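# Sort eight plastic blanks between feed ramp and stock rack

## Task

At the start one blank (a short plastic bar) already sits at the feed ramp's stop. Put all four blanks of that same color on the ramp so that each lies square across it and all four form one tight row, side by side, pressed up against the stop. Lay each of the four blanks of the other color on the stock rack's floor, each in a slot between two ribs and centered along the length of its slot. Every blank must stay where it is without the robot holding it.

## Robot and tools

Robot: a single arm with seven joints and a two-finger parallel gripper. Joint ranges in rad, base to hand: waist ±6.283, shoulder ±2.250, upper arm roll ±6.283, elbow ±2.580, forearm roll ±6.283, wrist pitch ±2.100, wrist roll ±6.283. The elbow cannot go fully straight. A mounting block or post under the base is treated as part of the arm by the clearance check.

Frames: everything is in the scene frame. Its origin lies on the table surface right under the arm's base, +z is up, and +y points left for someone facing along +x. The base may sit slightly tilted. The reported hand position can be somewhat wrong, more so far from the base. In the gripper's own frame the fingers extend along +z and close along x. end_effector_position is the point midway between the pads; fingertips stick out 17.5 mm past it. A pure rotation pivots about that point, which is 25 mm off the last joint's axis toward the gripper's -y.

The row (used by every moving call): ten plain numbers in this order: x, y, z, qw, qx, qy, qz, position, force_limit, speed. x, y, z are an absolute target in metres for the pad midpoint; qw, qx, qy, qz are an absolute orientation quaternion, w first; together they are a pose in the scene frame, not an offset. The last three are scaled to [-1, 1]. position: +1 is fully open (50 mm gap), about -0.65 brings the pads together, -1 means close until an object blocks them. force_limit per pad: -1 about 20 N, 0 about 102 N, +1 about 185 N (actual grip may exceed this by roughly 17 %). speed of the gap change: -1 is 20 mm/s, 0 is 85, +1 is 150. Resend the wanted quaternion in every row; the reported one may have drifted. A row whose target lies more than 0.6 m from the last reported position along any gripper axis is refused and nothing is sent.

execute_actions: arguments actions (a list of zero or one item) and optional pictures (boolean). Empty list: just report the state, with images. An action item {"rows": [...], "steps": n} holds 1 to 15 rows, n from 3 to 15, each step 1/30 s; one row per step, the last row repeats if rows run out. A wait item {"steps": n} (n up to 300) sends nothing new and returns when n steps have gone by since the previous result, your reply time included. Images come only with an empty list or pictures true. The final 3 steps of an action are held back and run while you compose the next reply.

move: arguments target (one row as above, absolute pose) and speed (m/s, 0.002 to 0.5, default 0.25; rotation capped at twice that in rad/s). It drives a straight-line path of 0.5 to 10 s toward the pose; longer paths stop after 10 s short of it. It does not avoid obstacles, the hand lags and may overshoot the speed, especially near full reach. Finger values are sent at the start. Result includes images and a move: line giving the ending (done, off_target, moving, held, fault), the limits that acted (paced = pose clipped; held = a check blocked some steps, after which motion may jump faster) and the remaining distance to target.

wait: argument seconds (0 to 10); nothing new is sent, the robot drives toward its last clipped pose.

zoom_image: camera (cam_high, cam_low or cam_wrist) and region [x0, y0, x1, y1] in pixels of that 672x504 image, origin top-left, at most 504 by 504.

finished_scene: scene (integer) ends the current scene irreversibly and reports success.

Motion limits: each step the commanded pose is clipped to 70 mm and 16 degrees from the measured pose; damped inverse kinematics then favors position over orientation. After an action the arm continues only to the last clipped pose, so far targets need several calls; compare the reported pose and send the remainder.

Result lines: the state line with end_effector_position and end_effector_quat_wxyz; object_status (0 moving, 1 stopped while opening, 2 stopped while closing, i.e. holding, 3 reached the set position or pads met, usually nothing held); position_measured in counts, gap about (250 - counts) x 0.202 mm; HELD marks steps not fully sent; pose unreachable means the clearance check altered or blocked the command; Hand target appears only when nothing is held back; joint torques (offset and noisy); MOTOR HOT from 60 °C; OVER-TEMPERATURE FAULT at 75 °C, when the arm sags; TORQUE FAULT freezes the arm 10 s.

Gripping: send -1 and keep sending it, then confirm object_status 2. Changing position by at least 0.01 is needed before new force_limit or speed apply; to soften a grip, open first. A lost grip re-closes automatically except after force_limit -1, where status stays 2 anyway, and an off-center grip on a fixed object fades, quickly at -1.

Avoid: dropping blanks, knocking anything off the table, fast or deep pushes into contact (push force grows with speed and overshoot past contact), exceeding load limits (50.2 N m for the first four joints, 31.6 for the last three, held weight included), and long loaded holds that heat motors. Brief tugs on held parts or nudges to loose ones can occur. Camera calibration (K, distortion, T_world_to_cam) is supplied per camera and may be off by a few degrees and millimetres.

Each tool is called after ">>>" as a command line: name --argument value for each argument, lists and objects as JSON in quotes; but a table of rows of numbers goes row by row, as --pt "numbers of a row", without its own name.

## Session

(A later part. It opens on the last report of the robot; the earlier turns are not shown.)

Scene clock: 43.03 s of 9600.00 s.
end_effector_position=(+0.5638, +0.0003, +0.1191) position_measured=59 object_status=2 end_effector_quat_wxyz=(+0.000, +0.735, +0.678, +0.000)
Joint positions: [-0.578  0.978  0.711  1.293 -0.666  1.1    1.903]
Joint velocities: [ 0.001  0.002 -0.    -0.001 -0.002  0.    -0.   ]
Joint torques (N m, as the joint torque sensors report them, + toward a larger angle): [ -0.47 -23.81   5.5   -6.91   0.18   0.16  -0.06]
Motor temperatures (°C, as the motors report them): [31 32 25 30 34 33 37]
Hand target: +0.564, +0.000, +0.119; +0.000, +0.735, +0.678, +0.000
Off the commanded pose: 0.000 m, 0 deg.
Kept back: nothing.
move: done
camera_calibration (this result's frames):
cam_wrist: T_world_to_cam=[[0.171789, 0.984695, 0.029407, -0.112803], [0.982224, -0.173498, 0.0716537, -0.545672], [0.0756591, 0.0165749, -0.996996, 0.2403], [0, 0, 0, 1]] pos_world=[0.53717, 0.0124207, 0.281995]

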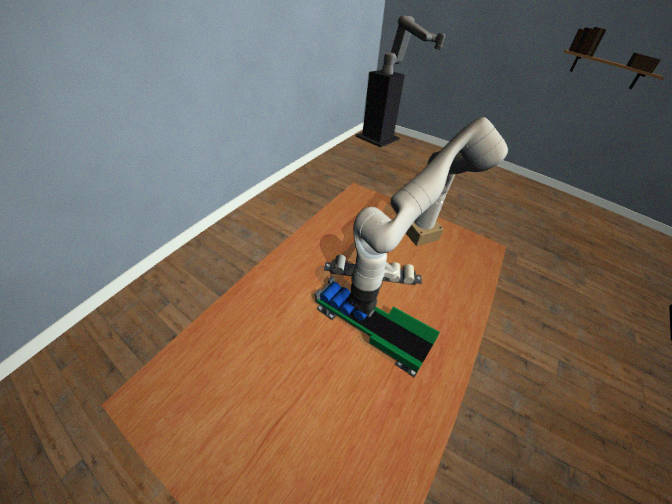

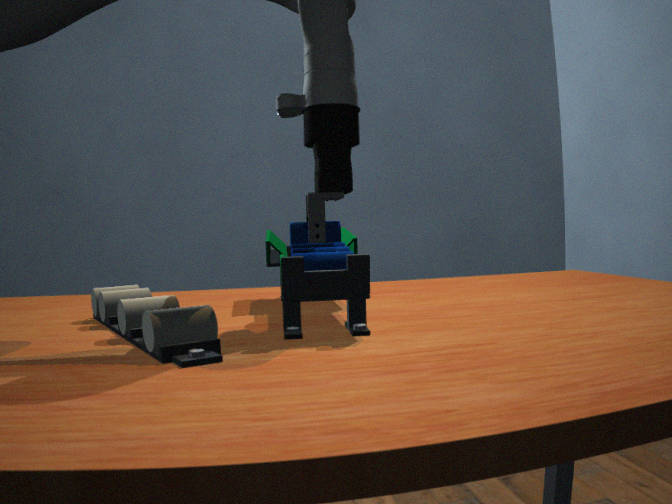

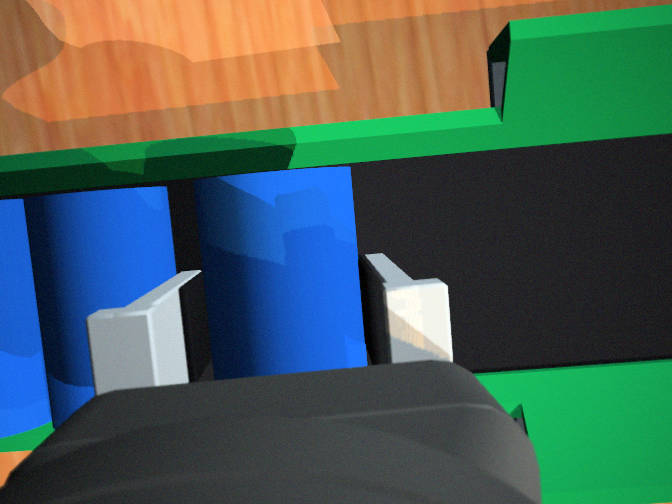

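>>> execute_actions --actions '[]'

Scene clock: 43.23 s of 9600.00 s.
end_effector_position=(+0.5638, +0.0003, +0.1191) position_measured=59 object_status=2 end_effector_quat_wxyz=(+0.000, +0.735, +0.678, +0.000)
Joint positions: [-0.577  0.978  0.711  1.293 -0.666  1.1    1.903]
Joint velocities: [ 0.     0.    -0.     0.001 -0.     0.001 -0.   ]
Joint torques (N m, as the joint torque sensors report them, + toward a larger angle): [ -0.22 -23.68   5.51  -6.9    0.16  -0.07   0.02]
Motor temperatures (°C, as the motors report them): [31 32 25 30 34 33 37]
Hand target: +0.564, +0.000, +0.119; +0.000, +0.735, +0.678, +0.000
Off the commanded pose: 0.000 m, 0 deg.
Kept back: nothing.
Steps of this call (steps 1 to 6: nothing new was sent). Readings (end_effector_position | what the end effector reports):
1: (+0.5638, +0.0003, +0.1191) | position_measured=59 object_status=2
2: (+0.5638, +0.0003, +0.1191) | position_measured=59 object_status=2
4: (+0.5638, +0.0003, +0.1191) | position_measured=59 object_status=2
6: the state above
camera_calibration (this result's frames):
cam_wrist: T_world_to_cam=[[0.171875, 0.984682, 0.0293438, -0.11278], [0.982218, -0.173577, 0.0715415, -0.545636], [0.075539, 0.0165258, -0.997006, 0.240292], [0, 0, 0, 1]] pos_world=[0.537167, 0.0123717, 0.281917]

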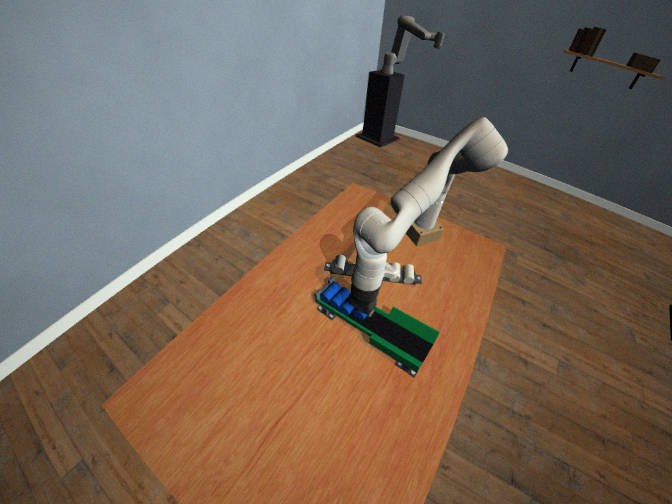

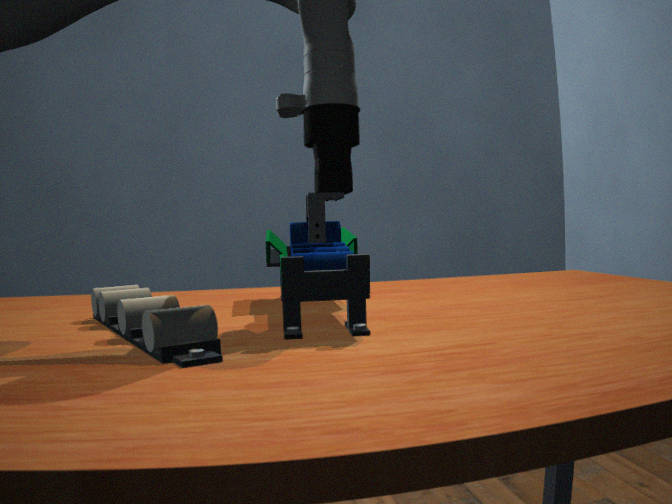

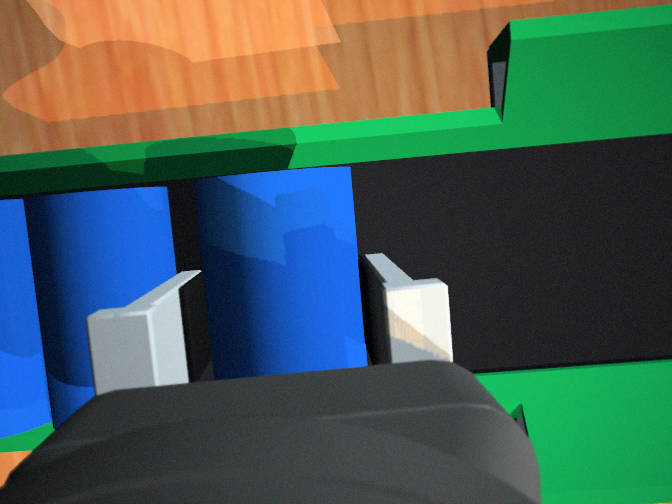

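>>> execute_actions --actions '[{"rows":[[0.5637,0.0002,0.1180,0,0.7355,0.6775,0,-1,-0.3,-0.8],[0.5637,0.0002,0.1162,0,0.7355,0.6775,0,-1,-0.3,-0.8],[0.5637,0.0002,0.1140,0,0.7355,0.6775,0,-1,-0.3,-0.8],[0.5637,0.0002,0.1116,0,0.7355,0.6775,0,-1,-0.3,-0.8],[0.5637,0.0002,0.1092,0,0.7355,0.6775,0,-1,-0.3,-0.8],[0.5637,0.0002,0.1069,0,0.7355,0.6775,0,-1,-0.3,-0.8],[0.5637,0.0002,0.1048,0,0.7355,0.6775,0,-1,-0.3,-0.8],[0.5637,0.0002,0.1030,0,0.7355,0.6775,0,-1,-0.3,-0.8],[0.5637,0.0002,0.1015,0,0.7355,0.6775,0,-1,-0.3,-0.8],[0.5637,0.0002,0.1003,0,0.7355,0.6775,0,-1,-0.3,-0.8],[0.5637,0.0002,0.0993,0,0.7355,0.6775,0,-1,-0.3,-0.8],[0.5637,0.0002,0.0985,0,0.7355,0.6775,0,-1,-0.3,-0.8],[0.5637,0.0002,0.0979,0,0.7355,0.6775,0,-1,-0.3,-0.8],[0.5637,0.0002,0.0974,0,0.7355,0.6775,0,-1,-0.3,-0.8],[0.5637,0.0002,0.0970,0,0.7355,0.6775,0,-1,-0.3,-0.8]],"steps":15}]'

>>> execute_actions --actions '[{"rows":[[0.5637,0.0002,0.0968,0,0.7355,0.6775,0,-1,-0.3,-0.8]],"steps":9}]'

Scene clock: 43.87 s of 9600.00 s.
end_effector_position=(+0.5637, +0.0003, +0.1005) position_measured=59 object_status=2 end_effector_quat_wxyz=(-0.000, +0.735, +0.678, +0.000)
Joint positions: [-0.574  1.003  0.698  1.306 -0.682  1.065  1.914]
Joint velocities: [ 0.008  0.045 -0.026  0.02  -0.028 -0.065  0.02 ]
Joint torques (N m, as the joint torque sensors report them, + toward a larger angle): [  0.06 -24.29   5.75  -7.15   0.13   0.1    0.18]
Motor temperatures (°C, as the motors report them): [31 32 25 30 34 33 37]
Steps of this call (steps 1 to 7: nothing new was sent; steps 8 to 19: the first 12 steps of this action). Readings (end_effector_position | what the end effector reports):
8: (+0.5638, +0.0002, +0.1189) | position_measured=59 object_status=2
9: (+0.5638, +0.0001, +0.1183) | position_measured=59 object_status=2
11: (+0.5638, -0.0000, +0.1155) | position_measured=59 object_status=2
15: (+0.5637, +0.0001, +0.1070) | position_measured=59 object_status=2
19: the state above

Scene clock: 44.17 s of 9600.00 s.
end_effector_position=(+0.5638, +0.0003, +0.0971) position_measured=59 object_status=2 end_effector_quat_wxyz=(+0.000, +0.735, +0.678, +0.000)
Joint positions: [-0.573  1.008  0.695  1.308 -0.684  1.058  1.916]
Joint velocities: [ 0.    -0.    -0.     0.    -0.002 -0.     0.   ]
Joint torques (N m, as the joint torque sensors report them, + toward a larger angle): [ -0.32 -23.2    5.41  -6.88   0.13  -0.06  -0.05]
Motor temperatures (°C, as the motors report them): [31 32 25 30 34 33 37]
Off your previous action's commanded pose: 0.001 m, 0 deg at its last step (step 3 of this call).
Steps of this call (steps 1 to 3: the last 3 steps of your previous action; steps 4 to 9: the first 6 steps of this action). Readings (end_effector_position | what the end effector reports):
4: (+0.5637, +0.0003, +0.0975) | position_measured=59 object_status=2
5: (+0.5637, +0.0003, +0.0972) | position_measured=59 object_status=2
7: (+0.5638, +0.0003, +0.0971) | position_measured=59 object_status=2
9: the state above

>>> execute_actions --actions '[{"rows":[[0.5637,0.0002,0.0970,0,0.7355,0.6775,0,0.8,-0.3,-0.3]],"steps":4}]'

>>> move --target '[0.5637,0.0002,0.145,0,0.7355,0.6775,0,0.8,-0.3,-0.3]' --speed 0.1

Scene clock: 44.30 s of 9600.00 s.
end_effector_position=(+0.5638, +0.0003, +0.0971) position_measured=52 object_status=0 end_effector_quat_wxyz=(+0.000, +0.735, +0.678, +0.000)
Joint positions: [-0.573  1.008  0.695  1.308 -0.685  1.058  1.916]
Joint velocities: [-0.    -0.002  0.001  0.001  0.003  0.001 -0.001]
Joint torques (N m, as the joint torque sensors report them, + toward a larger angle): [ -0.39 -23.45   5.15  -6.91   0.12  -0.16   0.15]
Motor temperatures (°C, as the motors report them): [31 32 25 30 34 33 37]
Off your previous action's commanded pose: 0.000 m, 0 deg at its last step (step 3 of this call).
Steps of this call (steps 1 to 3: the last 3 steps of your previous action; step 4: the first step of this action). Readings (end_effector_position | what the end effector reports):
4: the state above

Scene clock: 45.40 s of 9600.00 s.
end_effector_position=(+0.5636, +0.0001, +0.1449) position_measured=32 object_status=3 end_effector_quat_wxyz=(-0.000, +0.736, +0.677, -0.000)
Joint positions: [-0.582  0.945  0.729  1.272 -0.646  1.151  1.887]
Joint velocities: [-0.001 -0.002 -0.     0.    -0.     0.001 -0.   ]
Joint torques (N m, as the joint torque sensors report them, + toward a larger angle): [ -0.3  -23.06   5.42  -7.28   0.26   0.04   0.  ]
Motor temperatures (°C, as the motors report them): [31 32 25 30 34 33 37]
Hand target: +0.564, +0.000, +0.145; -0.000, +0.736, +0.677, +0.000
Off your previous action's commanded pose: 0.000 m, 0 deg at its last step (step 3 of this call).
Off the commanded pose: 0.000 m, 0 deg.
Kept back: nothing.
move: done
camera_calibration (this result's frames):
cam_wrist: T_world_to_cam=[[0.172755, 0.98453, 0.029267, -0.113829], [0.982074, -0.174446, 0.0714067, -0.547162], [0.0754075, 0.0164065, -0.997018, 0.266121], [0, 0, 0, 1]] pos_world=[0.53695, 0.0122519, 0.30773]

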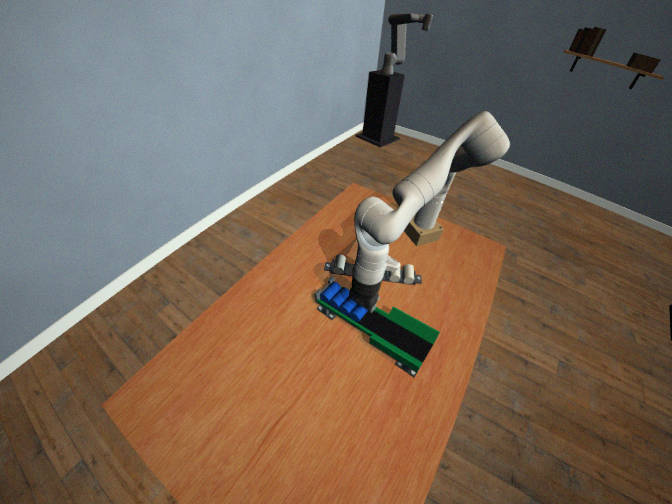

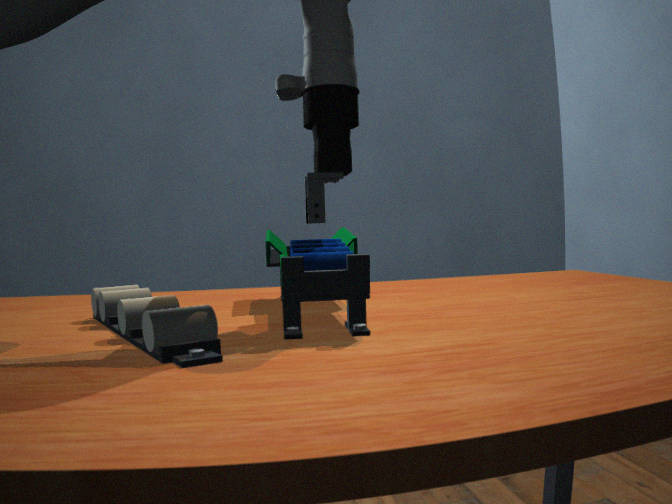

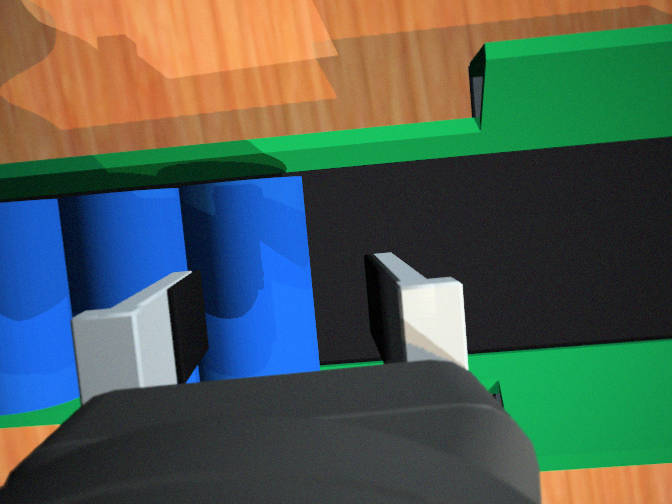

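>>> zoom_image --camera "cam_high" --region '[300, 235, 440, 340]'

>>> zoom_image --camera "cam_low" --region '[70, 270, 240, 380]'

Region (300, 235, 440, 340) of cam_high's 672x504 image, scaled by 3.600, with more detail than that image has; it fills the top 378 rows of this view, and the rest is white.

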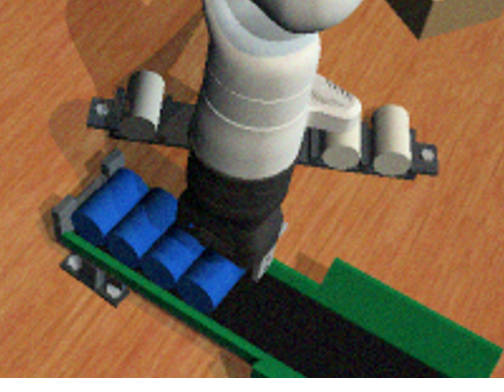

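Region (70, 270, 240, 380) of cam_low's 672x504 image, scaled by 2.965, with more detail than that image has; it fills the top 326 rows of this view, and the rest is white.

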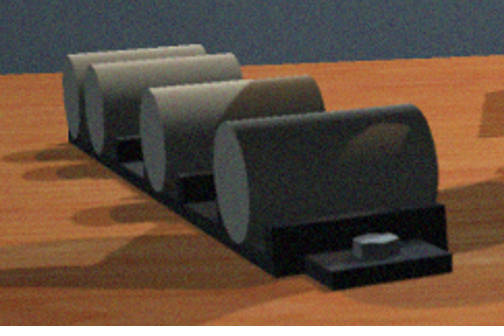

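>>> finished_scene --scene 2

The scene is finished: the task was done.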